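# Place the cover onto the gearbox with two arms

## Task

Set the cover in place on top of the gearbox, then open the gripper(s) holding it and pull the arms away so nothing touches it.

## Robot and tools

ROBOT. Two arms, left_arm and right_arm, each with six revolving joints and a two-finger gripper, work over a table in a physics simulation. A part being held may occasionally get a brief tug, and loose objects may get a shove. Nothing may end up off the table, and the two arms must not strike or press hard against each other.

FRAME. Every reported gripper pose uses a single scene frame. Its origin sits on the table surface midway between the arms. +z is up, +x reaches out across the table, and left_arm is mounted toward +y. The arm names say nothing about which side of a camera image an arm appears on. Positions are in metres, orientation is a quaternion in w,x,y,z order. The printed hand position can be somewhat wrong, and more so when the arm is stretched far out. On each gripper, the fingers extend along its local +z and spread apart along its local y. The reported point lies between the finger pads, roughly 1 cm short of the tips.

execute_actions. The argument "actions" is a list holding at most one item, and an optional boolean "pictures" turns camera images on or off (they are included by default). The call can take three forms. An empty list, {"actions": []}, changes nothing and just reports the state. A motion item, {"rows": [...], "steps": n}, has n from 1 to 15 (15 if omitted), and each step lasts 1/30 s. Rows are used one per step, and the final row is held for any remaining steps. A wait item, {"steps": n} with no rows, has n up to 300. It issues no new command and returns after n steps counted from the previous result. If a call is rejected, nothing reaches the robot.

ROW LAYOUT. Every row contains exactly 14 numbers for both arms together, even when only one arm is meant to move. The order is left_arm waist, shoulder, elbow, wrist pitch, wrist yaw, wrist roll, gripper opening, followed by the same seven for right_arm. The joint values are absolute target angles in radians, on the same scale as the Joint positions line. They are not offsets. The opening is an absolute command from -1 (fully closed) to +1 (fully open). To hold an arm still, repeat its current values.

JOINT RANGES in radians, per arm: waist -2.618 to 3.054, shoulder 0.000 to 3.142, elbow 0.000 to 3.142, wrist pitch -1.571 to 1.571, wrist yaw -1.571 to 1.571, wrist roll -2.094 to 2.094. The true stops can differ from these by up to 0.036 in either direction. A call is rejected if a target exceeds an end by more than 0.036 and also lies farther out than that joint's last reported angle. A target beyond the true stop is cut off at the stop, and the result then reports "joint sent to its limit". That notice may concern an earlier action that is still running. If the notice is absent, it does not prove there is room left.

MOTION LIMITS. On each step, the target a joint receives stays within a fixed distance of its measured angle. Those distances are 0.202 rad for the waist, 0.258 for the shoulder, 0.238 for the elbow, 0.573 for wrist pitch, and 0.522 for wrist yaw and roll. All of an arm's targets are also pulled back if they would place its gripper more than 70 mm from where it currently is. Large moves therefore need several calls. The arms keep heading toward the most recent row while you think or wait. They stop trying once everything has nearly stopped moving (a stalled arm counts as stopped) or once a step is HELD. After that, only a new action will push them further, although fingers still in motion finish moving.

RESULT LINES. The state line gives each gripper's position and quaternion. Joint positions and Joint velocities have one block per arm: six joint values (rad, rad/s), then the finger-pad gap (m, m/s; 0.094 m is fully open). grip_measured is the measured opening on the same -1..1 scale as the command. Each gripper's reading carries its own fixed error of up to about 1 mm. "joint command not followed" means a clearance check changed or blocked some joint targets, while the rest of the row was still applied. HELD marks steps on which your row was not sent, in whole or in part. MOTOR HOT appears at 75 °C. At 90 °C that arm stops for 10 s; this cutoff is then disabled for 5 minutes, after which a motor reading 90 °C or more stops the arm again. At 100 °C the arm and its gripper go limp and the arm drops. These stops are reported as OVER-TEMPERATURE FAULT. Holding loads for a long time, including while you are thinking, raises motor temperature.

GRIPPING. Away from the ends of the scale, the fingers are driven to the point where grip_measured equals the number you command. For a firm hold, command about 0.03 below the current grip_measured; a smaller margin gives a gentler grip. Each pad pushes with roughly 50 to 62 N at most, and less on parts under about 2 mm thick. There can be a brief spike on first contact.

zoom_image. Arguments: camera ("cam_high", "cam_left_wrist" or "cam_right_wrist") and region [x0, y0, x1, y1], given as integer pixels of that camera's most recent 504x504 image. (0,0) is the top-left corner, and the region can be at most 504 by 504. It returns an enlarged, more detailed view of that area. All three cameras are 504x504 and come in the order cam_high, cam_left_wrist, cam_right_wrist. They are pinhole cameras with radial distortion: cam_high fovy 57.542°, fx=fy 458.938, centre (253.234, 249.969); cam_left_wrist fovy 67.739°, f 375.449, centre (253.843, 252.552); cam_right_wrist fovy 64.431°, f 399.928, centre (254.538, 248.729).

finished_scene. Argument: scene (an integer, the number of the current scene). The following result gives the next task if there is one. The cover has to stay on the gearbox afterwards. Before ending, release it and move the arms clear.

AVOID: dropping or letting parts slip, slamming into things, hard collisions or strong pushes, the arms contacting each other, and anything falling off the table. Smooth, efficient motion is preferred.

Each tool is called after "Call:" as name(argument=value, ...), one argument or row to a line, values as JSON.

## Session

Call:
execute_actions(
  actions=[],
)

Scene clock: 0.00 s of 4500.00 s.
left_arm: end_effector_position=(+0.3804, +0.0117, +0.1241) grip_measured=+1.000 end_effector_quat_wxyz=(+0.457, -0.337, +0.814, -0.125) | right_arm: end_effector_position=(+0.2786, -0.5445, +0.1481) grip_measured=+1.000 end_effector_quat_wxyz=(-0.169, -0.089, +0.973, -0.127)
Joint positions: left_arm=[-1.277  2.068  1.563 -0.578 -0.897 -1.634  0.094] | right_arm=[-0.519  1.968  1.801 -1.466  0.421 -0.867  0.094]
Joint velocities: left_arm=[ 0.002 -0.012 -0.012  0.066 -0.066 -0.022  0.   ] | right_arm=[-0.002 -0.007 -0.002  0.037  0.022  0.037  0.   ]
Motor temperatures (°C, as the motors report them): left_arm=[29 36 37 44 29 30] | right_arm=[30 33 33 33 27 31]

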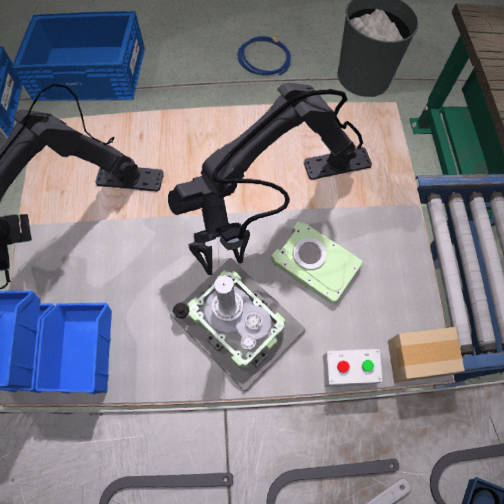

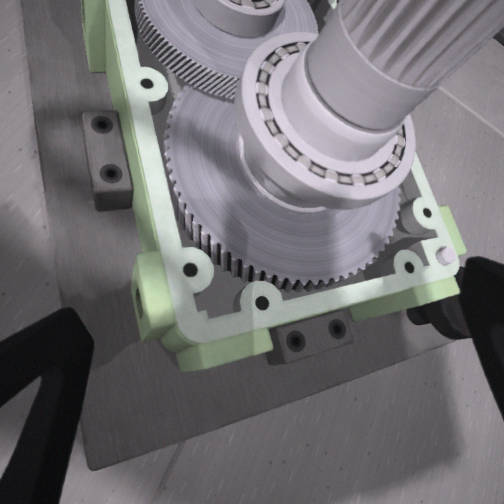

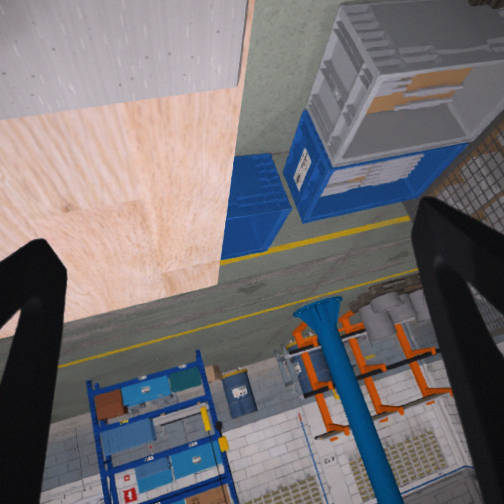

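Call:
execute_actions(
  actions=[
    {"rows":[[-1.277,1.3,1.0,-0.2,-0.6,-1.0,1,-0.2,1.5,1.3,-0.6,0.2,-0.4,-1]]},
  ],
  pictures=false,
)

Call:
execute_actions(
  actions=[
    {"rows":[[-0.9,0.9,0.45,0.2,0,0,1,0.1,1.0,0.5,0.3,0,0,-1]]},
  ],
  pictures=false,
)

Call:
execute_actions(
  actions=[
    {"rows":[[-0.571,1.06,0.39,0.28,0.13,0,1,0.5,0.9,0.35,0.3,0,0,-1]]},
  ],
)

Scene clock: 2.83 s of 4500.00 s.
left_arm: end_effector_position=(+0.3080, +0.0725, +0.2657) grip_measured=+1.000 end_effector_quat_wxyz=(+0.469, -0.138, +0.816, -0.308) | right_arm: end_effector_position=(+0.4235, -0.4435, +0.2134) grip_measured=-0.978 end_effector_quat_wxyz=(+0.285, +0.008, +0.931, -0.229)
Joint positions: left_arm=[-1.276  1.273  1.003 -0.201 -0.618 -1.036  0.094] | right_arm=[-0.192  1.502  1.321 -0.666  0.213 -0.434  0.001]
Joint velocities: left_arm=[ 0.012  0.144 -0.017 -0.022  0.081  0.154  0.   ] | right_arm=[-0.022 -0.022 -0.085  0.418 -0.007  0.198  0.   ]
Motor temperatures (°C, as the motors report them): left_arm=[29 38 37 44 29 30] | right_arm=[30 34 34 33 27 31]
Steps of this call (steps 1 to 70: nothing new was sent; steps 71 to 85: all 15 steps of this action). Readings (joint positions):
71: left_arm=[-1.276 2.037 1.513 -0.504 -0.852 -1.555] | right_arm=[-0.507 1.946 1.767 -1.412 0.409 -0.821]
72: left_arm=[-1.276 1.976 1.423 -0.430 -0.791 -1.456] | right_arm=[-0.485 1.906 1.706 -1.331 0.389 -0.766]
74: left_arm=[-1.276 1.824 1.244 -0.352 -0.711 -1.295] | right_arm=[-0.403 1.816 1.590 -1.186 0.348 -0.678]
78: left_arm=[-1.276 1.495 1.011 -0.310 -0.640 -1.131] | right_arm=[-0.215 1.594 1.356 -0.882 0.262 -0.535]
85: the state above

Scene clock: 3.33 s of 4500.00 s.
left_arm: end_effector_position=(+0.2975, +0.1492, +0.1956) grip_measured=+1.000 end_effector_quat_wxyz=(+0.551, +0.247, +0.769, -0.212) | right_arm: end_effector_position=(+0.4074, -0.2894, +0.2053) grip_measured=-0.978 end_effector_quat_wxyz=(+0.595, +0.024, +0.802, -0.040)
Joint positions: left_arm=[-0.901  0.907  0.446  0.152 -0.032 -0.067  0.094] | right_arm=[ 0.098  1.     0.504  0.203  0.016 -0.033  0.001]
Joint velocities: left_arm=[ 0.022 -0.027  0.012  0.183  0.139  0.359  0.   ] | right_arm=[-0.007  0.232 -0.491  0.051 -0.081  0.154 -0.   ]
Motor temperatures (°C, as the motors report them): left_arm=[29 38 37 44 29 30] | right_arm=[30 34 34 33 27 31]
Steps of this call (steps 1 to 15: all 15 steps of this action). Readings (joint positions):
1: left_arm=[-1.246 1.246 0.957 -0.127 -0.526 -0.955] | right_arm=[-0.181 1.484 1.291 -0.607 0.204 -0.393]
2: left_arm=[-1.187 1.185 0.874 -0.048 -0.408 -0.854] | right_arm=[-0.153 1.450 1.239 -0.534 0.188 -0.346]
4: left_arm=[-1.035 1.025 0.703 0.039 -0.259 -0.658] | right_arm=[-0.068 1.364 1.135 -0.408 0.149 -0.270]
8: left_arm=[-0.901 0.889 0.482 0.125 -0.135 -0.301] | right_arm=[0.077 1.134 0.879 -0.079 0.067 -0.141]
15: the state above

Scene clock: 3.83 s of 4500.00 s.
left_arm: end_effector_position=(+0.3501, +0.2184, +0.1407) grip_measured=+1.000 end_effector_quat_wxyz=(+0.521, +0.187, +0.819, -0.152) | right_arm: end_effector_position=(+0.3694, -0.1515, +0.1731) grip_measured=-0.978 end_effector_quat_wxyz=(+0.586, -0.131, +0.794, +0.094)
Joint positions: left_arm=[-0.574  1.071  0.391  0.254  0.113 -0.009  0.094] | right_arm=[ 0.496  0.929  0.353  0.275 -0.005 -0.006  0.001]
Joint velocities: left_arm=[ 0.002 -0.002 -0.017 -0.081  0.081  0.037  0.   ] | right_arm=[-0.007 -0.017 -0.012  0.007 -0.022 -0.007 -0.001]
Motor temperatures (°C, as the motors report them): left_arm=[29 38 37 44 29 30] | right_arm=[30 34 34 34 27 31]
Steps of this call (steps 1 to 15: all 15 steps of this action). Readings (joint positions):
1: left_arm=[-0.869 0.923 0.441 0.179 0.011 -0.053] | right_arm=[0.128 0.996 0.472 0.222 0.031 -0.026]
2: left_arm=[-0.804 0.960 0.438 0.215 0.044 -0.043] | right_arm=[0.194 0.972 0.430 0.238 0.032 -0.021]
4: left_arm=[-0.664 1.033 0.425 0.243 0.070 -0.030] | right_arm=[0.347 0.936 0.370 0.241 0.020 -0.015]
8: left_arm=[-0.574 1.070 0.391 0.241 0.083 -0.018] | right_arm=[0.495 0.929 0.353 0.251 -0.005 -0.010]
15: the state above

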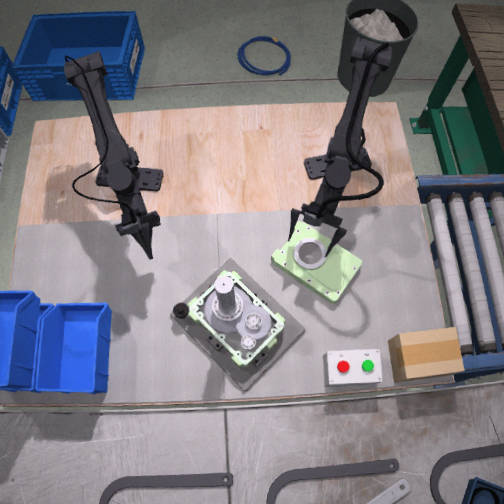

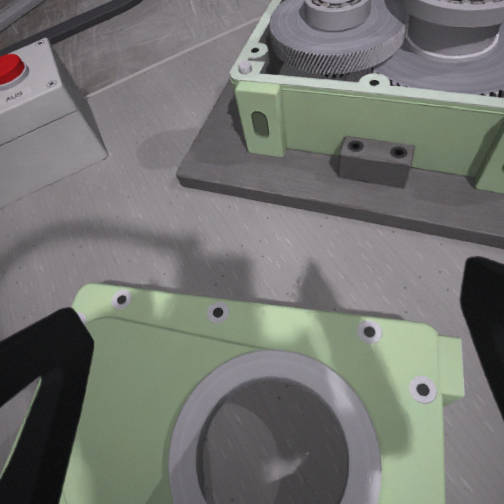

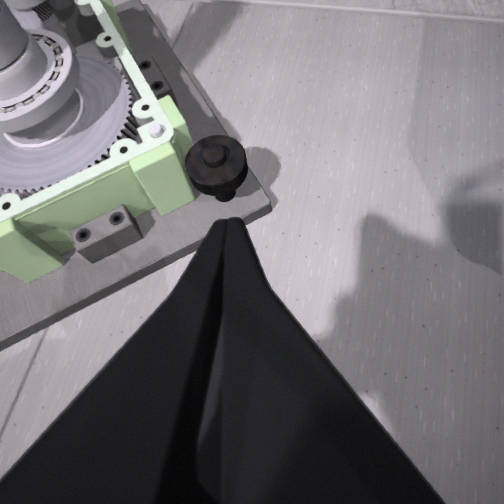

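Call:
execute_actions(
  actions=[],
)

Scene clock: 6.77 s of 4500.00 s.
left_arm: end_effector_position=(+0.3497, +0.2172, +0.1415) grip_measured=+1.000 end_effector_quat_wxyz=(+0.522, +0.189, +0.817, -0.155) | right_arm: end_effector_position=(+0.3697, -0.1514, +0.1742) grip_measured=-0.978 end_effector_quat_wxyz=(+0.587, -0.131, +0.793, +0.095)
Joint positions: left_arm=[-0.574  1.07   0.391  0.257  0.121 -0.007  0.094] | right_arm=[ 0.496  0.929  0.353  0.28  -0.005 -0.005  0.001]
Joint velocities: left_arm=[-0.012 -0.017 -0.007  0.037  0.022  0.022  0.   ] | right_arm=[-0.002  0.002 -0.022  0.022  0.037  0.007  0.001]
Motor temperatures (°C, as the motors report them): left_arm=[29 38 38 45 29 30] | right_arm=[30 34 34 34 27 31]
Steps of this call (steps 1 to 15: the robot went on to your last target; steps 16 to 88: nothing new was sent). Readings (joint positions):
1: left_arm=[-0.574 1.070 0.391 0.254 0.115 -0.008] | right_arm=[0.496 0.929 0.353 0.277 -0.005 -0.006]
2: left_arm=[-0.574 1.071 0.391 0.255 0.116 -0.008] | right_arm=[0.496 0.929 0.353 0.277 -0.005 -0.005]
4: left_arm=[-0.574 1.070 0.391 0.255 0.118 -0.008] | right_arm=[0.496 0.929 0.353 0.278 -0.005 -0.005]
8: left_arm=[-0.574 1.070 0.391 0.256 0.120 -0.007] | right_arm=[0.496 0.929 0.353 0.280 -0.005 -0.005]
88: the state above
All arms were judged still, so your last target was given up. Only a new action makes them travel on or press farther. Fingers that are still opening or closing keep moving.

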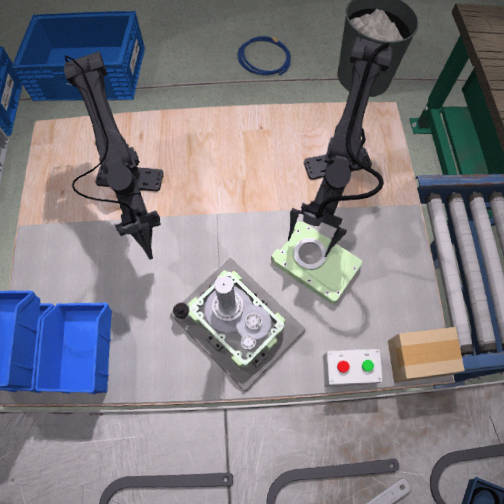

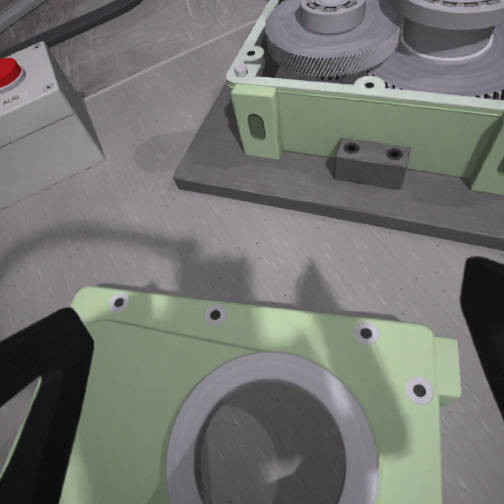

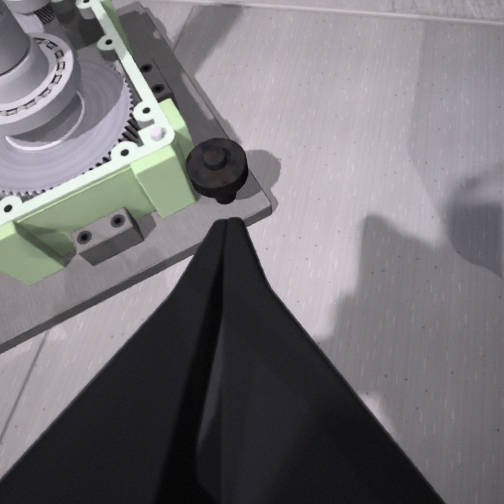

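Call:
execute_actions(
  actions=[
    {"rows":[[-0.545,1.33,0.24,0.66,0.18,0.09,1,0.5,0.9,0.35,0.3,0,0,-1]]},
  ],
  pictures=false,
)

Call:
execute_actions(
  actions=[
    {"steps":20},
  ],
)

Scene clock: 8.77 s of 4500.00 s.
left_arm: end_effector_position=(+0.3476, +0.2162, +0.0746) grip_measured=+1.000 end_effector_quat_wxyz=(+0.507, +0.231, +0.818, -0.144) | right_arm: end_effector_position=(+0.3697, -0.1514, +0.1742) grip_measured=-0.978 end_effector_quat_wxyz=(+0.587, -0.131, +0.793, +0.095)
Joint positions: left_arm=[-0.555  1.34   0.246  0.627  0.168  0.082  0.094] | right_arm=[ 0.496  0.929  0.353  0.28  -0.005 -0.005  0.001]
Joint velocities: left_arm=[-0.002  0.012 -0.002  0.007  0.022  0.037  0.   ] | right_arm=[-0.017  0.007 -0.012  0.081  0.022  0.022  0.   ]
Motor temperatures (°C, as the motors report them): left_arm=[29 38 38 46 29 30] | right_arm=[30 34 34 35 27 31]
Steps of this call (steps 1 to 45: nothing new was sent; steps 46 to 60: all 15 steps of this action). Readings (joint positions):
46: left_arm=[-0.571 1.101 0.368 0.333 0.130 0.007] | right_arm=[0.496 0.929 0.353 0.280 -0.005 -0.005]
47: left_arm=[-0.565 1.166 0.344 0.436 0.140 0.023] | right_arm=[0.496 0.929 0.353 0.280 -0.005 -0.005]
49: left_arm=[-0.557 1.289 0.294 0.520 0.149 0.045] | right_arm=[0.496 0.929 0.353 0.280 -0.005 -0.005]
53: left_arm=[-0.555 1.340 0.246 0.575 0.160 0.075] | right_arm=[0.496 0.929 0.353 0.280 -0.005 -0.005]
60: the state above

Scene clock: 9.43 s of 4500.00 s.
left_arm: end_effector_position=(+0.3484, +0.2156, +0.0767) grip_measured=+1.000 end_effector_quat_wxyz=(+0.511, +0.232, +0.815, -0.145) | right_arm: end_effector_position=(+0.3697, -0.1514, +0.1742) grip_measured=-0.978 end_effector_quat_wxyz=(+0.587, -0.131, +0.793, +0.095)
Joint positions: left_arm=[-0.555  1.34   0.246  0.637  0.17   0.084  0.094] | right_arm=[ 0.496  0.929  0.353  0.28  -0.005 -0.005  0.001]
Joint velocities: left_arm=[ 0.002 -0.002 -0.017 -0.007  0.095 -0.007  0.   ] | right_arm=[-0.022  0.007  0.007 -0.037 -0.007 -0.007 -0.   ]
Motor temperatures (°C, as the motors report them): left_arm=[29 38 38 46 29 30] | right_arm=[30 34 34 35 27 31]
Steps of this call (steps 1 to 15: the robot went on to your last target; steps 16 to 20: nothing new was sent). Readings (joint positions):
1: left_arm=[-0.555 1.340 0.246 0.629 0.168 0.082] | right_arm=[0.496 0.929 0.353 0.280 -0.005 -0.005]
2: left_arm=[-0.555 1.340 0.246 0.631 0.169 0.083] | right_arm=[0.496 0.929 0.353 0.280 -0.005 -0.005]
4: left_arm=[-0.555 1.340 0.246 0.633 0.169 0.083] | right_arm=[0.496 0.929 0.353 0.280 -0.005 -0.005]
8: left_arm=[-0.555 1.340 0.246 0.635 0.169 0.084] | right_arm=[0.496 0.929 0.353 0.280 -0.005 -0.005]
20: the state above
All arms were judged still, so your last target was given up. Only a new action makes them travel on or press farther. Fingers that are still opening or closing keep moving.

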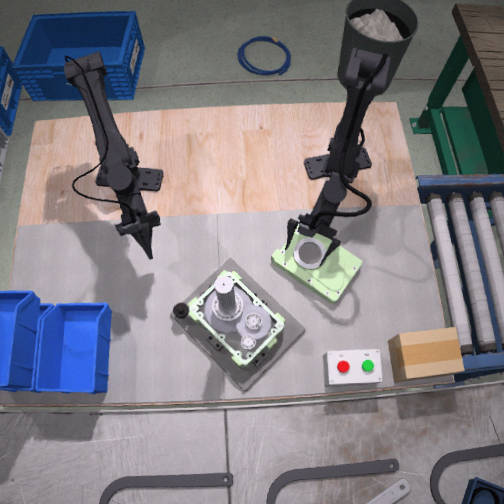

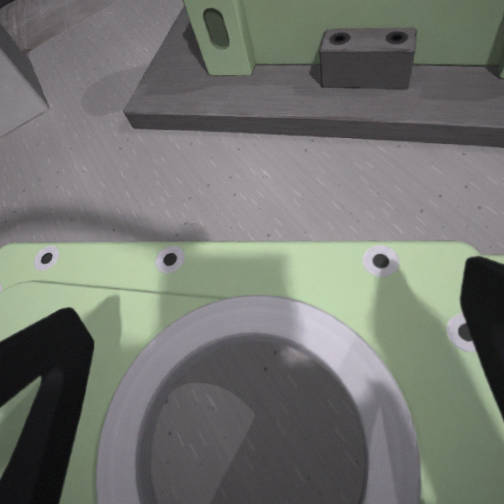

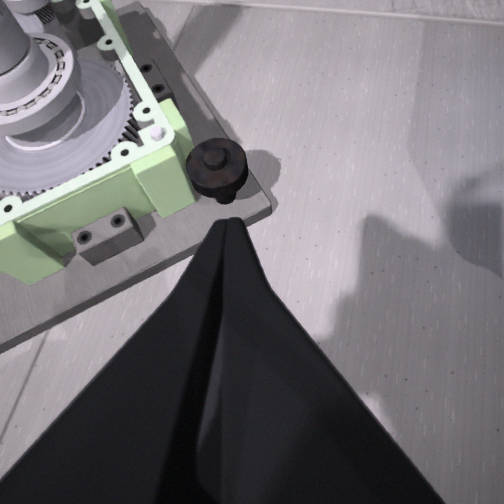

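Call:
execute_actions(
  actions=[
    {"rows":[[-0.525,1.33,0.24,0.66,0.18,0.09,1,0.5,0.9,0.35,0.3,0,0,-1],[-0.525,1.33,0.24,0.66,0.18,0.09,1,0.5,0.9,0.35,0.3,0,0,-1],[-0.525,1.33,0.24,0.66,0.18,0.09,1,0.5,0.9,0.35,0.3,0,0,-1],[-0.525,1.33,0.24,0.66,0.18,0.09,1,0.5,0.9,0.35,0.3,0,0,-1],[-0.525,1.36,0.23,0.72,0.18,0.09,1,0.5,0.9,0.35,0.3,0,0,-1],[-0.525,1.39,0.22,0.76,0.18,0.09,1,0.5,0.9,0.35,0.3,0,0,-1],[-0.525,1.42,0.21,0.8,0.18,0.09,1,0.5,0.9,0.35,0.3,0,0,-1]]},
  ],
)

Scene clock: 10.90 s of 4500.00 s.
left_arm: end_effector_position=(+0.3532, +0.2207, +0.0694) grip_measured=+1.000 end_effector_quat_wxyz=(+0.521, +0.224, +0.812, -0.142) | right_arm: end_effector_position=(+0.3697, -0.1514, +0.1742) grip_measured=-0.978 end_effector_quat_wxyz=(+0.587, -0.131, +0.793, +0.095)
Joint positions: left_arm=[-0.535  1.417  0.223  0.756  0.173  0.084  0.094] | right_arm=[ 0.496  0.929  0.353  0.28  -0.005 -0.005  0.001]
Joint velocities: left_arm=[ 0.017  0.022 -0.007  0.154  0.022 -0.051  0.   ] | right_arm=[ 0.012 -0.007  0.012 -0.022  0.051  0.037  0.001]
Motor temperatures (°C, as the motors report them): left_arm=[29 38 38 46 29 30] | right_arm=[30 34 34 35 27 31]
Steps of this call (steps 1 to 29: nothing new was sent; steps 30 to 44: all 15 steps of this action). Readings (joint positions):
30: left_arm=[-0.552 1.340 0.246 0.637 0.172 0.084] | right_arm=[0.496 0.929 0.353 0.280 -0.005 -0.005]
31: left_arm=[-0.546 1.340 0.246 0.637 0.173 0.084] | right_arm=[0.496 0.929 0.353 0.280 -0.005 -0.005]
33: left_arm=[-0.537 1.340 0.246 0.637 0.173 0.084] | right_arm=[0.496 0.929 0.353 0.280 -0.005 -0.005]
37: left_arm=[-0.535 1.384 0.239 0.712 0.173 0.084] | right_arm=[0.496 0.929 0.353 0.280 -0.005 -0.005]
44: the state above

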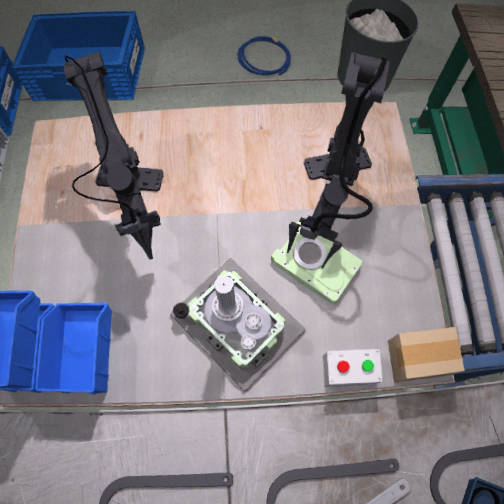

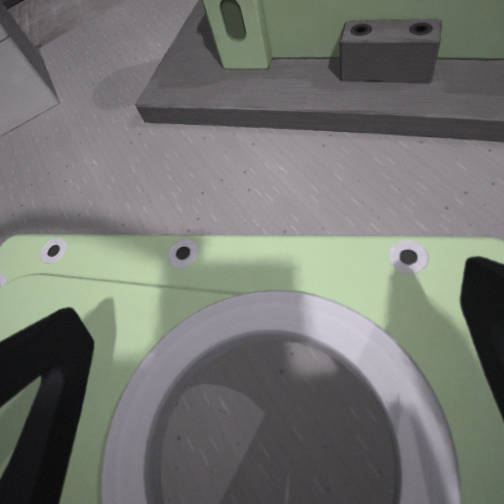

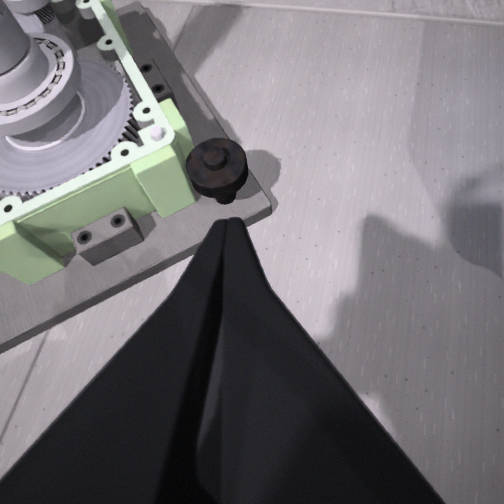

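Call:
execute_actions(
  actions=[
    {"rows":[[-0.525,1.44,0.2,0.82,0.18,0.09,1,0.5,0.9,0.35,0.3,0,0,-1],[-0.525,1.46,0.19,0.85,0.18,0.09,1,0.5,0.9,0.35,0.3,0,0,-1],[-0.525,1.48,0.18,0.87,0.18,0.09,1,0.5,0.9,0.35,0.3,0,0,-1],[-0.525,1.51,0.17,0.9,0.18,0.09,1,0.5,0.9,0.35,0.3,0,0,-1]]},
  ],
)

Scene clock: 15.90 s of 4500.00 s.
left_arm: end_effector_position=(+0.3499, +0.2219, +0.0558) grip_measured=+1.000 end_effector_quat_wxyz=(+0.521, +0.227, +0.811, -0.140) | right_arm: end_effector_position=(+0.3697, -0.1514, +0.1742) grip_measured=-0.978 end_effector_quat_wxyz=(+0.587, -0.131, +0.793, +0.095)
Joint positions: left_arm=[-0.535  1.501  0.188  0.875  0.173  0.09   0.094] | right_arm=[ 0.496  0.929  0.353  0.28  -0.005 -0.005  0.001]
Joint velocities: left_arm=[-0.002 -0.007  0.007 -0.037 -0.007 -0.081  0.   ] | right_arm=[ 0.012 -0.007 -0.012  0.022  0.022 -0.051  0.001]
Motor temperatures (°C, as the motors report them): left_arm=[29 38 38 47 29 30] | right_arm=[30 33 35 36 27 31]
Steps of this call (steps 1 to 30: the robot went on to your last target; steps 31 to 90: nothing new was sent; then 1.50 s passed at rest; steps 91 to 105: all 15 steps of this action). Readings (joint positions):
91: left_arm=[-0.535 1.419 0.223 0.780 0.173 0.084] | right_arm=[0.496 0.929 0.353 0.280 -0.005 -0.005]
92: left_arm=[-0.535 1.426 0.221 0.791 0.173 0.084] | right_arm=[0.496 0.929 0.353 0.280 -0.005 -0.005]
94: left_arm=[-0.535 1.455 0.210 0.828 0.173 0.084] | right_arm=[0.496 0.929 0.353 0.280 -0.005 -0.005]
98: left_arm=[-0.535 1.500 0.191 0.867 0.173 0.090] | right_arm=[0.496 0.929 0.353 0.280 -0.005 -0.005]
105: the state above

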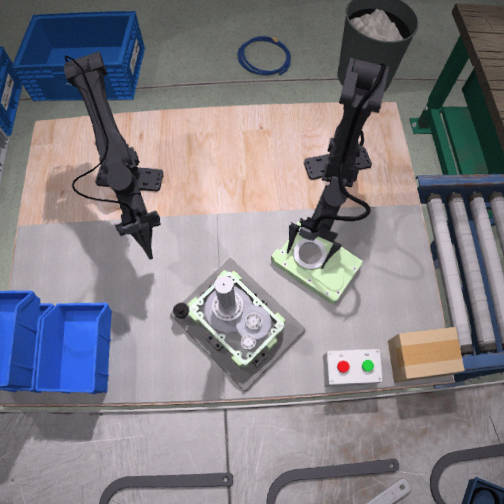

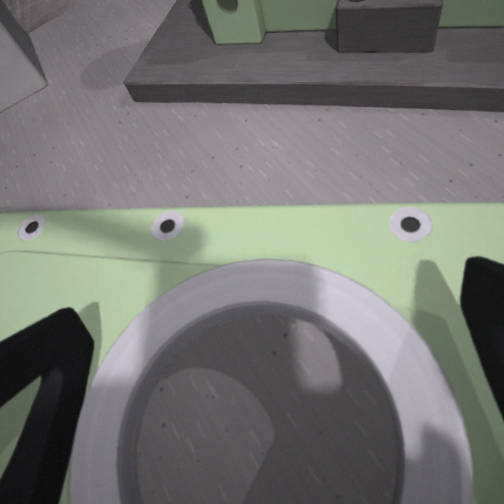

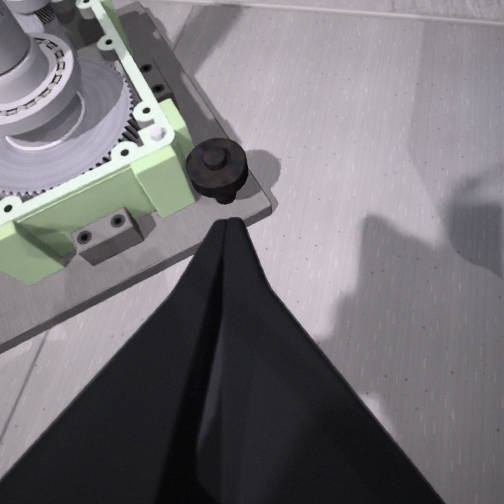

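Call:
execute_actions(
  actions=[
    {"rows":[[-0.525,1.5,0.155,0.9,0.18,0.09,1,0.5,0.9,0.35,0.3,0,0,-1],[-0.525,1.495,0.14,0.91,0.18,0.09,1,0.5,0.9,0.35,0.3,0,0,-1],[-0.525,1.49,0.13,0.91,0.18,0.09,1,0.5,0.9,0.35,0.3,0,0,-1],[-0.525,1.49,0.13,0.91,0.18,0.09,1,0.5,0.9,0.35,0.3,0,0,-1],[-0.525,1.49,0.13,0.91,0.18,0.09,1,0.5,0.9,0.35,0.3,0,0,-1],[-0.525,1.49,0.13,0.91,0.18,0.09,1,0.5,0.9,0.35,0.3,0,0,-1],[-0.525,1.49,0.13,0.91,0.18,0.09,0.9,0.5,0.9,0.35,0.3,0,0,-1],[-0.525,1.49,0.13,0.91,0.18,0.09,0.85,0.5,0.9,0.35,0.3,0,0,-1],[-0.525,1.49,0.13,0.91,0.18,0.09,0.8,0.5,0.9,0.35,0.3,0,0,-1],[-0.525,1.49,0.13,0.91,0.18,0.09,0.75,0.5,0.9,0.35,0.3,0,0,-1],[-0.525,1.49,0.13,0.91,0.18,0.09,0.7,0.5,0.9,0.35,0.3,0,0,-1]]},
  ],
)

Scene clock: 17.93 s of 4500.00 s.
left_arm: end_effector_position=(+0.3460, +0.2249, +0.0573) grip_measured=+0.703 end_effector_quat_wxyz=(+0.531, +0.227, +0.804, -0.138) | right_arm: end_effector_position=(+0.3697, -0.1514, +0.1742) grip_measured=-0.978 end_effector_quat_wxyz=(+0.587, -0.131, +0.793, +0.095)
Joint positions: left_arm=[-0.529  1.501  0.156  0.93   0.175  0.097  0.08 ] | right_arm=[ 0.496  0.929  0.353  0.28  -0.005 -0.005  0.001]
Joint velocities: left_arm=[-0.007  0.012 -0.007 -0.022 -0.007 -0.051 -0.001] | right_arm=[-0.012 -0.007  0.007 -0.051  0.066 -0.022  0.   ]
Motor temperatures (°C, as the motors report them): left_arm=[29 37 38 48 29 30] | right_arm=[30 33 35 36 27 31]
Steps of this call (steps 1 to 15: the robot went on to your last target; steps 16 to 46: nothing new was sent; steps 47 to 61: all 15 steps of this action). Readings (joint positions):
47: left_arm=[-0.535 1.501 0.186 0.878 0.173 0.090] | right_arm=[0.496 0.929 0.353 0.280 -0.005 -0.005]
48: left_arm=[-0.535 1.501 0.180 0.884 0.173 0.090] | right_arm=[0.496 0.929 0.353 0.280 -0.005 -0.005]
50: left_arm=[-0.534 1.501 0.166 0.905 0.172 0.092] | right_arm=[0.496 0.929 0.353 0.280 -0.005 -0.005]
54: left_arm=[-0.530 1.501 0.158 0.921 0.165 0.094] | right_arm=[0.496 0.929 0.353 0.280 -0.005 -0.005]
61: the state above

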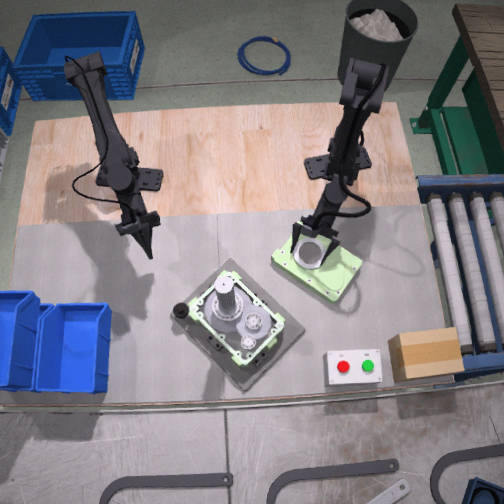

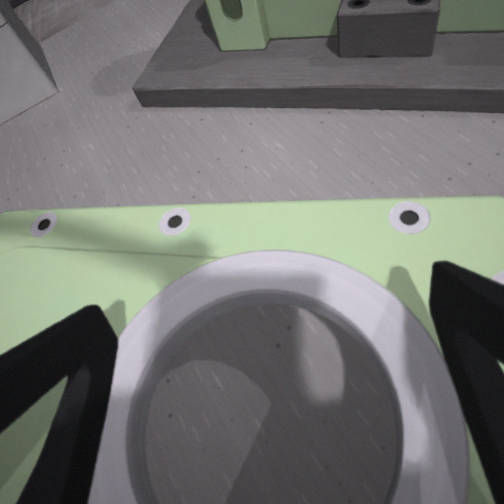

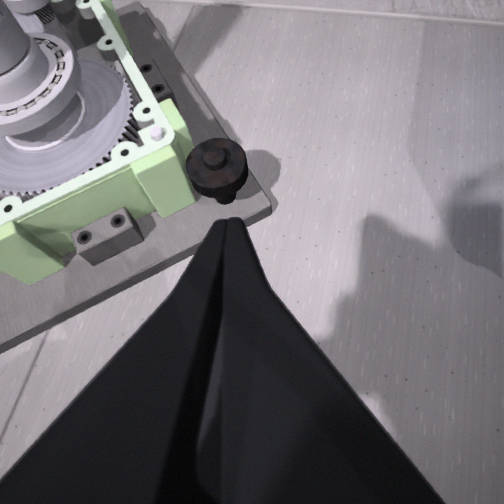

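Call:
execute_actions(
  actions=[
    {"rows":[[-0.525,1.49,0.15,0.93,0.18,0.09,1,0.5,0.9,0.35,0.3,0,0,-1],[-0.525,1.49,0.15,0.93,0.18,0.09,1,0.5,0.9,0.35,0.3,0,0,-1],[-0.525,1.49,0.15,0.93,0.18,0.09,1,0.5,0.9,0.35,0.3,0,0,-1],[-0.525,1.49,0.15,0.93,0.18,0.09,1,0.5,0.9,0.35,0.3,0,0,-1],[-0.525,1.44,0.15,0.9,0.18,0.09,1,0.5,0.9,0.35,0.3,0,0,-1],[-0.525,1.39,0.14,0.86,0.18,0.09,1,0.5,0.9,0.35,0.3,0,0,-1],[-0.525,1.35,0.13,0.81,0.18,0.09,1,0.5,0.9,0.35,0.3,0,0,-1],[-0.525,1.32,0.12,0.76,0.18,0.09,1,0.5,0.9,0.35,0.3,0,0,-1]]},
  ],
)

Call:
execute_actions(
  actions=[
    {"rows":[[-0.525,1.32,0.12,0.7,0.18,0.09,1,0.5,0.9,0.35,0.3,0,0,-1]]},
  ],
)

Scene clock: 19.63 s of 4500.00 s.
left_arm: end_effector_position=(+0.3379, +0.2278, +0.0753) grip_measured=+1.000 end_effector_quat_wxyz=(+0.540, +0.227, +0.799, -0.139) | right_arm: end_effector_position=(+0.3697, -0.1514, +0.1742) grip_measured=-0.978 end_effector_quat_wxyz=(+0.587, -0.131, +0.793, +0.095)
Joint positions: left_arm=[-0.529  1.333  0.141  0.798  0.175  0.097  0.094] | right_arm=[ 0.496  0.929  0.353  0.28  -0.005 -0.005  0.001]
Joint velocities: left_arm=[ 0.002  0.012  0.007 -0.183 -0.037 -0.11   0.   ] | right_arm=[ 0.007  0.012 -0.022  0.037 -0.007  0.007 -0.   ]
Motor temperatures (°C, as the motors report them): left_arm=[29 37 38 48 29 30] | right_arm=[30 33 35 36 27 31]
Steps of this call (steps 1 to 15: the robot went on to your last target; steps 16 to 36: nothing new was sent; steps 37 to 51: all 15 steps of this action). Readings (joint positions):
37: left_arm=[-0.529 1.501 0.156 0.930 0.175 0.097] | right_arm=[0.496 0.929 0.353 0.280 -0.005 -0.005]
38: left_arm=[-0.529 1.501 0.156 0.930 0.175 0.097] | right_arm=[0.496 0.929 0.353 0.280 -0.005 -0.005]
40: left_arm=[-0.529 1.501 0.156 0.930 0.175 0.097] | right_arm=[0.496 0.929 0.353 0.280 -0.005 -0.005]
44: left_arm=[-0.529 1.408 0.149 0.864 0.175 0.097] | right_arm=[0.496 0.929 0.353 0.280 -0.005 -0.005]
51: the state above

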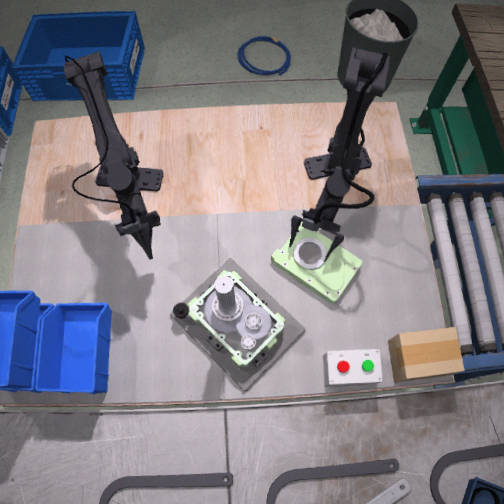

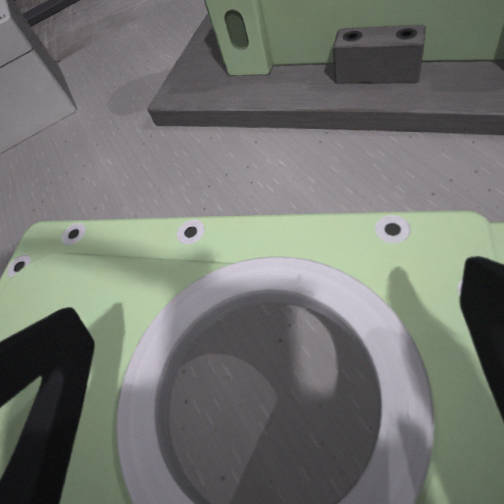

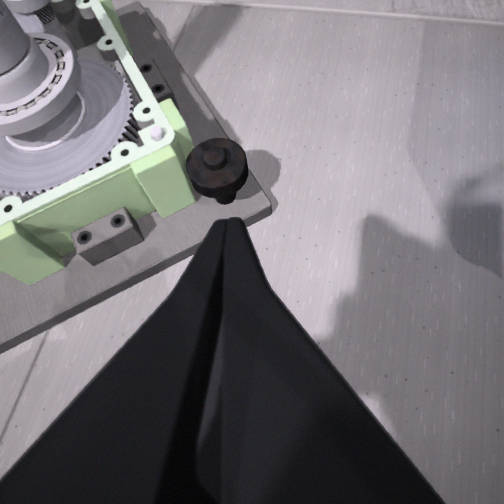

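Scene clock: 20.13 s of 4500.00 s.
left_arm: end_effector_position=(+0.3305, +0.2304, +0.0584) grip_measured=+1.000 end_effector_quat_wxyz=(+0.508, +0.228, +0.819, -0.137) | right_arm: end_effector_position=(+0.3697, -0.1514, +0.1742) grip_measured=-0.978 end_effector_quat_wxyz=(+0.587, -0.131, +0.793, +0.095)
Joint positions: left_arm=[-0.529  1.333  0.141  0.722  0.175  0.097  0.094] | right_arm=[ 0.496  0.929  0.353  0.28  -0.005 -0.005  0.001]
Joint velocities: left_arm=[-0.002 -0.012 -0.012  0.022 -0.037 -0.051  0.   ] | right_arm=[-0.007 -0.012  0.002 -0.022  0.022  0.007  0.001]
Motor temperatures (°C, as the motors report them): left_arm=[29 37 38 48 29 30] | right_arm=[30 33 35 36 27 31]
Steps of this call (steps 1 to 15: all 15 steps of this action). Readings (joint positions):
1: left_arm=[-0.529 1.333 0.141 0.786 0.175 0.097] | right_arm=[0.496 0.929 0.353 0.280 -0.005 -0.005]
2: left_arm=[-0.529 1.333 0.141 0.773 0.175 0.097] | right_arm=[0.496 0.929 0.353 0.280 -0.005 -0.005]
4: left_arm=[-0.529 1.333 0.141 0.747 0.175 0.097] | right_arm=[0.496 0.929 0.353 0.280 -0.005 -0.005]
8: left_arm=[-0.529 1.333 0.141 0.723 0.175 0.097] | right_arm=[0.496 0.929 0.353 0.280 -0.005 -0.005]
15: the state above

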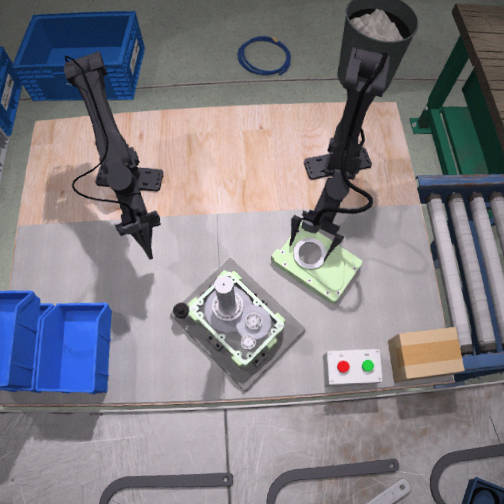

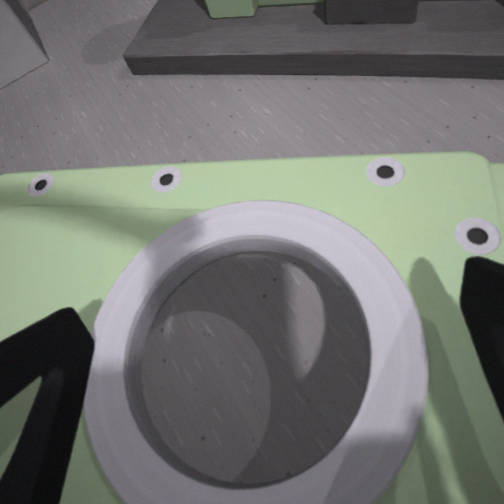

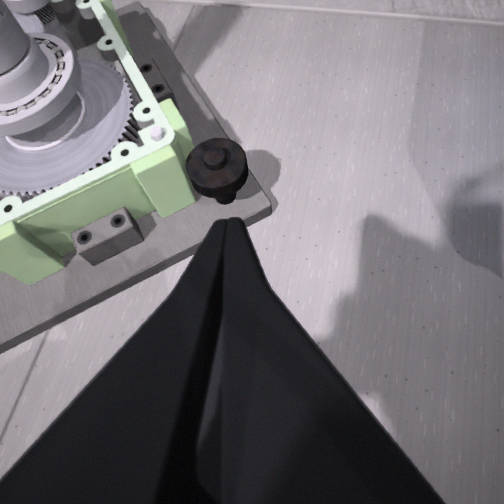

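Call:
execute_actions(
  actions=[
    {"rows":[[-0.5,1.32,0.12,0.78,0.18,0.16,1,0.5,0.9,0.35,0.3,0,0,-1],[-0.5,1.32,0.12,0.78,0.18,0.16,1,0.5,0.9,0.35,0.3,0,0,-1],[-0.5,1.32,0.12,0.78,0.18,0.16,1,0.5,0.9,0.35,0.3,0,0,-1],[-0.5,1.32,0.12,0.78,0.18,0.16,1,0.5,0.9,0.35,0.3,0,0,-1],[-0.5,1.32,0.12,0.76,0.18,0.16,1,0.5,0.9,0.35,0.3,0,0,-1],[-0.5,1.32,0.12,0.72,0.18,0.16,1,0.5,0.9,0.35,0.3,0,0,-1],[-0.5,1.32,0.11,0.68,0.18,0.16,1,0.5,0.9,0.35,0.3,0,0,-1]]},
  ],
)

Scene clock: 21.60 s of 4500.00 s.
left_arm: end_effector_position=(+0.3273, +0.2375, +0.0509) grip_measured=+1.000 end_effector_quat_wxyz=(+0.502, +0.242, +0.822, -0.120) | right_arm: end_effector_position=(+0.3697, -0.1514, +0.1742) grip_measured=-0.978 end_effector_quat_wxyz=(+0.587, -0.131, +0.793, +0.095)
Joint positions: left_arm=[-0.51   1.333  0.127  0.712  0.177  0.148  0.094] | right_arm=[ 0.496  0.929  0.353  0.28  -0.005 -0.005  0.001]
Joint velocities: left_arm=[ 0.002 -0.002 -0.012  0.007 -0.051 -0.037  0.   ] | right_arm=[-0.007  0.007 -0.012 -0.051 -0.051 -0.081 -0.   ]
Motor temperatures (°C, as the motors report them): left_arm=[29 37 38 48 29 30] | right_arm=[30 33 35 37 27 31]
Steps of this call (steps 1 to 15: the robot went on to your last target; steps 16 to 29: nothing new was sent; steps 30 to 44: all 15 steps of this action). Readings (joint positions):
30: left_arm=[-0.526 1.333 0.141 0.725 0.176 0.106] | right_arm=[0.496 0.929 0.353 0.280 -0.005 -0.005]
31: left_arm=[-0.520 1.333 0.141 0.730 0.176 0.116] | right_arm=[0.496 0.929 0.353 0.280 -0.005 -0.005]
33: left_arm=[-0.512 1.333 0.141 0.741 0.176 0.129] | right_arm=[0.496 0.929 0.353 0.280 -0.005 -0.005]
37: left_arm=[-0.510 1.333 0.137 0.732 0.176 0.144] | right_arm=[0.496 0.929 0.353 0.280 -0.005 -0.005]
44: the state above

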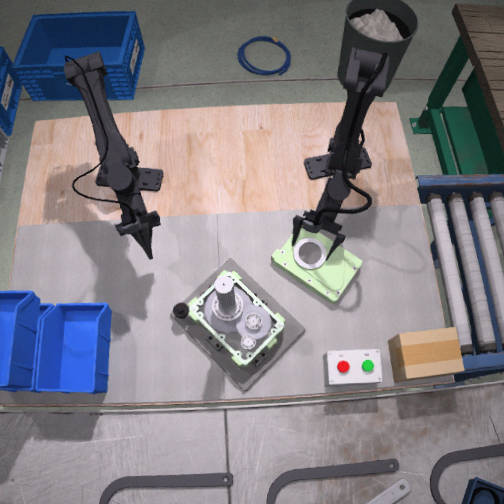

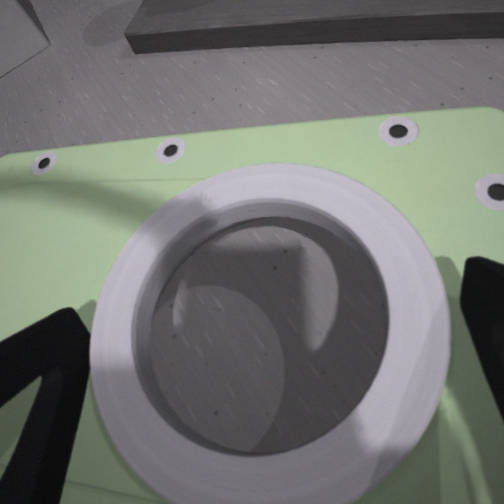

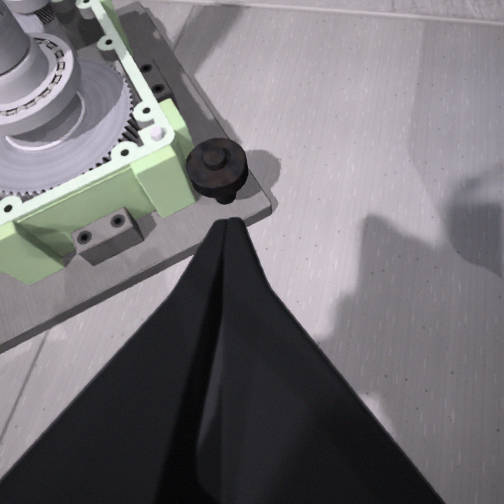

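Call:
execute_actions(
  actions=[
    {"rows":[[-0.5,1.32,0.11,0.69,0.18,0.15,0.95,0.6,1.0,0.3,0.4,0,0,-1],[-0.5,1.32,0.11,0.69,0.18,0.15,0.9,0.7,1.1,0.3,0.5,0,0,-1],[-0.5,1.32,0.11,0.69,0.18,0.15,0.86,0.8,1.1,0.3,0.5,0,0,-1],[-0.5,1.32,0.11,0.69,0.18,0.15,0.82,0.9,1.1,0.3,0.5,0,0,-1],[-0.5,1.32,0.11,0.69,0.18,0.15,0.78,1.0,1.1,0.3,0.5,0,0,-1],[-0.5,1.32,0.11,0.69,0.18,0.15,0.74,1.1,1.1,0.3,0.5,0,0,-1],[-0.5,1.32,0.11,0.69,0.18,0.15,0.7,1.2,1.1,0.3,0.5,0,0,-1]]},
  ],
)

Scene clock: 22.87 s of 4500.00 s.
left_arm: end_effector_position=(+0.3280, +0.2388, +0.0509) grip_measured=+0.823 end_effector_quat_wxyz=(+0.502, +0.240, +0.822, -0.118) | right_arm: end_effector_position=(+0.2310, +0.0419, +0.1430) grip_measured=-0.978 end_effector_quat_wxyz=(+0.509, -0.399, +0.706, +0.288)
Joint positions: left_arm=[-0.507  1.333  0.127  0.712  0.174  0.146  0.086] | right_arm=[ 1.197  1.103  0.309  0.472 -0.01  -0.003  0.001]
Joint velocities: left_arm=[-0.017 -0.007 -0.017  0.022 -0.007 -0.066 -0.   ] | right_arm=[-0.022  0.002 -0.002  0.11   0.051  0.037 -0.001]
Motor temperatures (°C, as the motors report them): left_arm=[29 37 38 47 29 30] | right_arm=[30 33 35 37 27 31]
Steps of this call (steps 1 to 15: the robot went on to your last target; steps 16 to 23: nothing new was sent; steps 24 to 38: all 15 steps of this action). Readings (joint positions):
24: left_arm=[-0.510 1.333 0.127 0.712 0.177 0.148] | right_arm=[0.511 0.937 0.347 0.299 0.004 -0.004]
25: left_arm=[-0.509 1.333 0.127 0.712 0.175 0.148] | right_arm=[0.558 0.965 0.339 0.343 0.014 -0.003]
27: left_arm=[-0.507 1.333 0.127 0.712 0.173 0.147] | right_arm=[0.701 1.052 0.333 0.404 0.014 -0.003]
31: left_arm=[-0.507 1.333 0.127 0.712 0.174 0.146] | right_arm=[1.000 1.103 0.310 0.431 0.006 -0.003]
38: the state above

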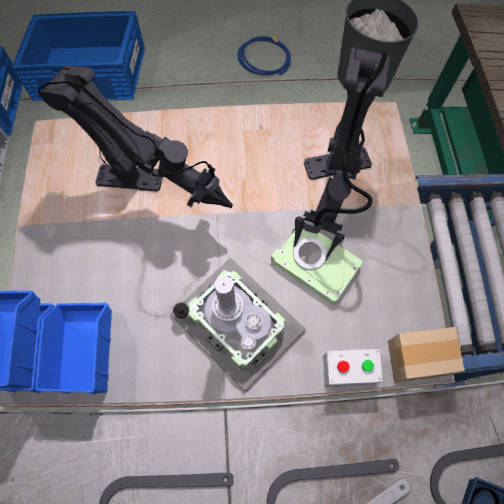

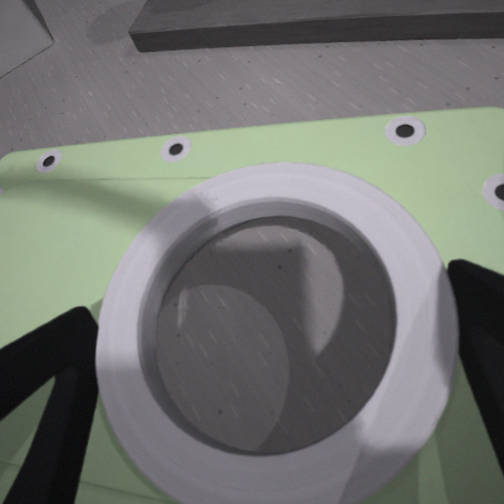

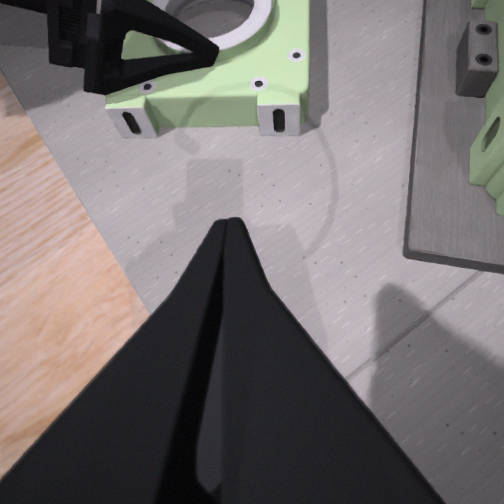

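Call:
execute_actions(
  actions=[
    {"rows":[[-0.5,1.29,0.13,0.7,0.18,0.15,0.7,1.2,1.2,0.3,0.65,0,0,-1],[-0.5,1.26,0.15,0.69,0.18,0.15,0.7,1.2,1.3,0.3,0.8,0,0,-1],[-0.5,1.23,0.17,0.67,0.18,0.15,0.7,1.2,1.4,0.3,0.9,0,0,-1],[-0.5,1.2,0.19,0.64,0.18,0.15,0.7,1.2,1.5,0.3,1.0,0,0,-1],[-0.5,1.17,0.21,0.61,0.18,0.15,0.7,1.2,1.6,0.3,1.1,0,0,-1],[-0.5,1.14,0.23,0.58,0.18,0.15,0.7,1.2,1.7,0.3,1.2,0,0,-1],[-0.5,1.11,0.24,0.55,0.18,0.15,0.7,1.2,1.8,0.3,1.3,0,0,-1],[-0.5,1.09,0.25,0.53,0.18,0.15,0.7,1.2,1.9,0.31,1.38,0,0,-1],[-0.5,1.09,0.25,0.53,0.18,0.15,0.7,1.21,2.0,0.32,1.42,0,0,-1]]},
  ],
)

Call:
execute_actions(
  actions=[
    {"steps":15},
  ],
)

Scene clock: 25.67 s of 4500.00 s.
left_arm: end_effector_position=(+0.3177, +0.2424, +0.0594) grip_measured=+0.823 end_effector_quat_wxyz=(+0.468, +0.240, +0.842, -0.117) | right_arm: end_effector_position=(+0.2519, +0.0774, +0.0206) grip_measured=-0.978 end_effector_quat_wxyz=(+0.495, -0.405, +0.716, +0.280)
Joint positions: left_arm=[-0.507  1.142  0.183  0.385  0.173  0.143  0.086] | right_arm=[ 1.202  1.997  0.309  1.326 -0.006 -0.002  0.001]
Joint velocities: left_arm=[ 0.012 -0.022 -0.002 -0.183 -0.037  0.022 -0.001] | right_arm=[-0.022  0.002 -0.002  0.388 -0.022  0.022 -0.   ]
Motor temperatures (°C, as the motors report them): left_arm=[29 37 38 48 29 30] | right_arm=[30 33 35 37 27 31]
Steps of this call (steps 1 to 15: the robot went on to your last target; steps 16 to 69: nothing new was sent; steps 70 to 84: all 15 steps of this action). Readings (joint positions):
70: left_arm=[-0.507 1.330 0.127 0.711 0.174 0.146] | right_arm=[1.197 1.115 0.309 0.502 -0.007 -0.003]
71: left_arm=[-0.507 1.322 0.127 0.702 0.174 0.146] | right_arm=[1.197 1.155 0.309 0.558 -0.007 -0.003]
73: left_arm=[-0.507 1.285 0.129 0.653 0.174 0.147] | right_arm=[1.197 1.304 0.309 0.716 -0.007 -0.003]
77: left_arm=[-0.507 1.187 0.161 0.488 0.174 0.149] | right_arm=[1.197 1.681 0.309 1.029 -0.007 -0.003]
84: the state above

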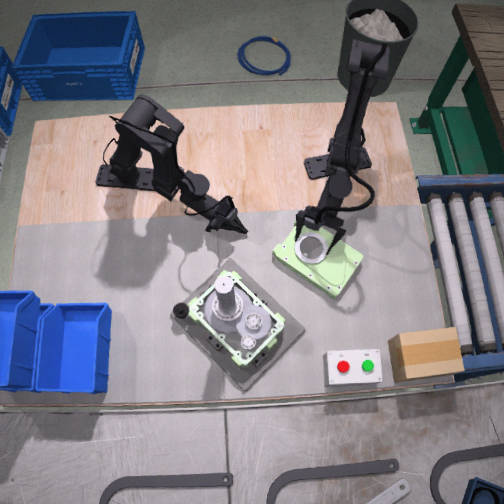

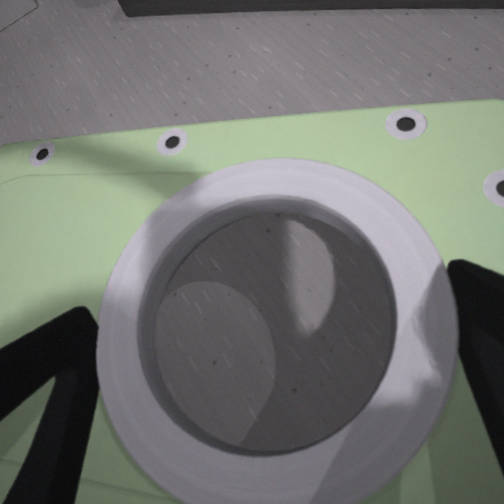

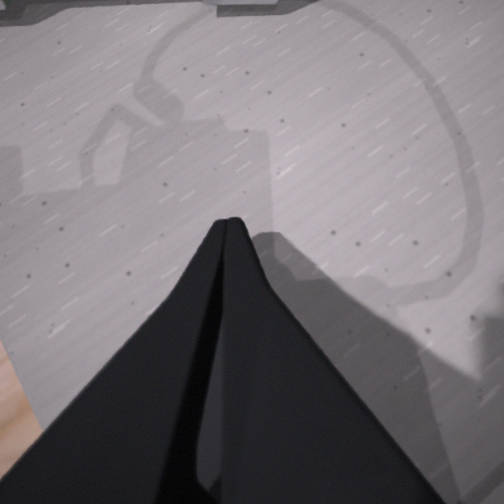

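Scene clock: 26.17 s of 4500.00 s.
left_arm: end_effector_position=(+0.3171, +0.2427, +0.0584) grip_measured=+0.823 end_effector_quat_wxyz=(+0.466, +0.240, +0.844, -0.117) | right_arm: end_effector_position=(+0.2549, +0.0823, +0.0378) grip_measured=-0.978 end_effector_quat_wxyz=(+0.520, -0.395, +0.698, +0.294)
Joint positions: left_arm=[-0.507  1.142  0.183  0.38   0.173  0.143  0.086] | right_arm=[ 1.202  1.997  0.309  1.399 -0.006 -0.002  0.001]
Joint velocities: left_arm=[-0.007 -0.022 -0.007  0.007 -0.037 -0.066  0.   ] | right_arm=[ 0.002 -0.007 -0.012  0.037 -0.022  0.007  0.   ]
Motor temperatures (°C, as the motors report them): left_arm=[29 37 38 48 29 30] | right_arm=[30 33 35 37 27 31]
Steps of this call (steps 1 to 15: the robot went on to your last target). Readings (joint positions):
1: left_arm=[-0.507 1.142 0.183 0.381 0.173 0.143] | right_arm=[1.202 1.997 0.309 1.340 -0.006 -0.002]
2: left_arm=[-0.507 1.142 0.183 0.380 0.173 0.143] | right_arm=[1.202 1.997 0.309 1.354 -0.006 -0.002]
4: left_arm=[-0.507 1.142 0.183 0.380 0.173 0.143] | right_arm=[1.202 1.997 0.309 1.373 -0.006 -0.002]
8: left_arm=[-0.507 1.142 0.183 0.380 0.173 0.143] | right_arm=[1.202 1.997 0.309 1.390 -0.006 -0.002]
15: the state above

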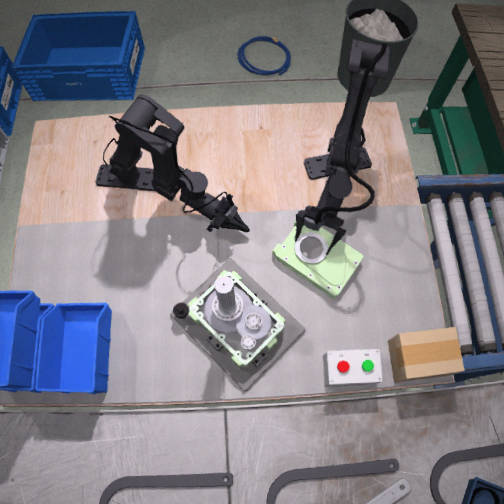

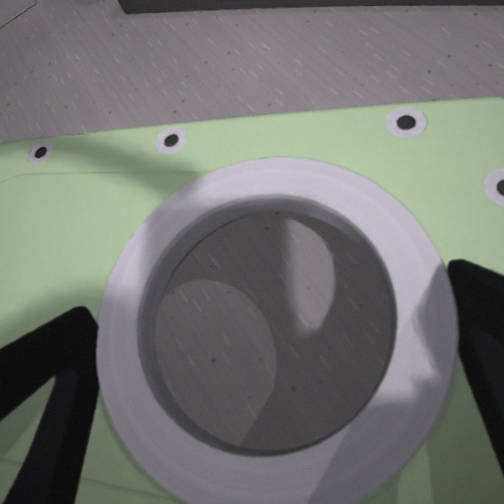

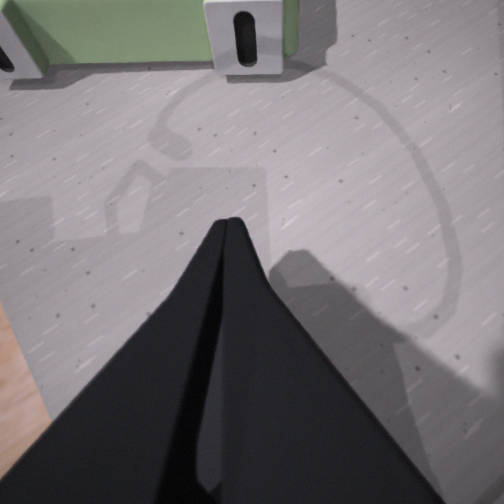

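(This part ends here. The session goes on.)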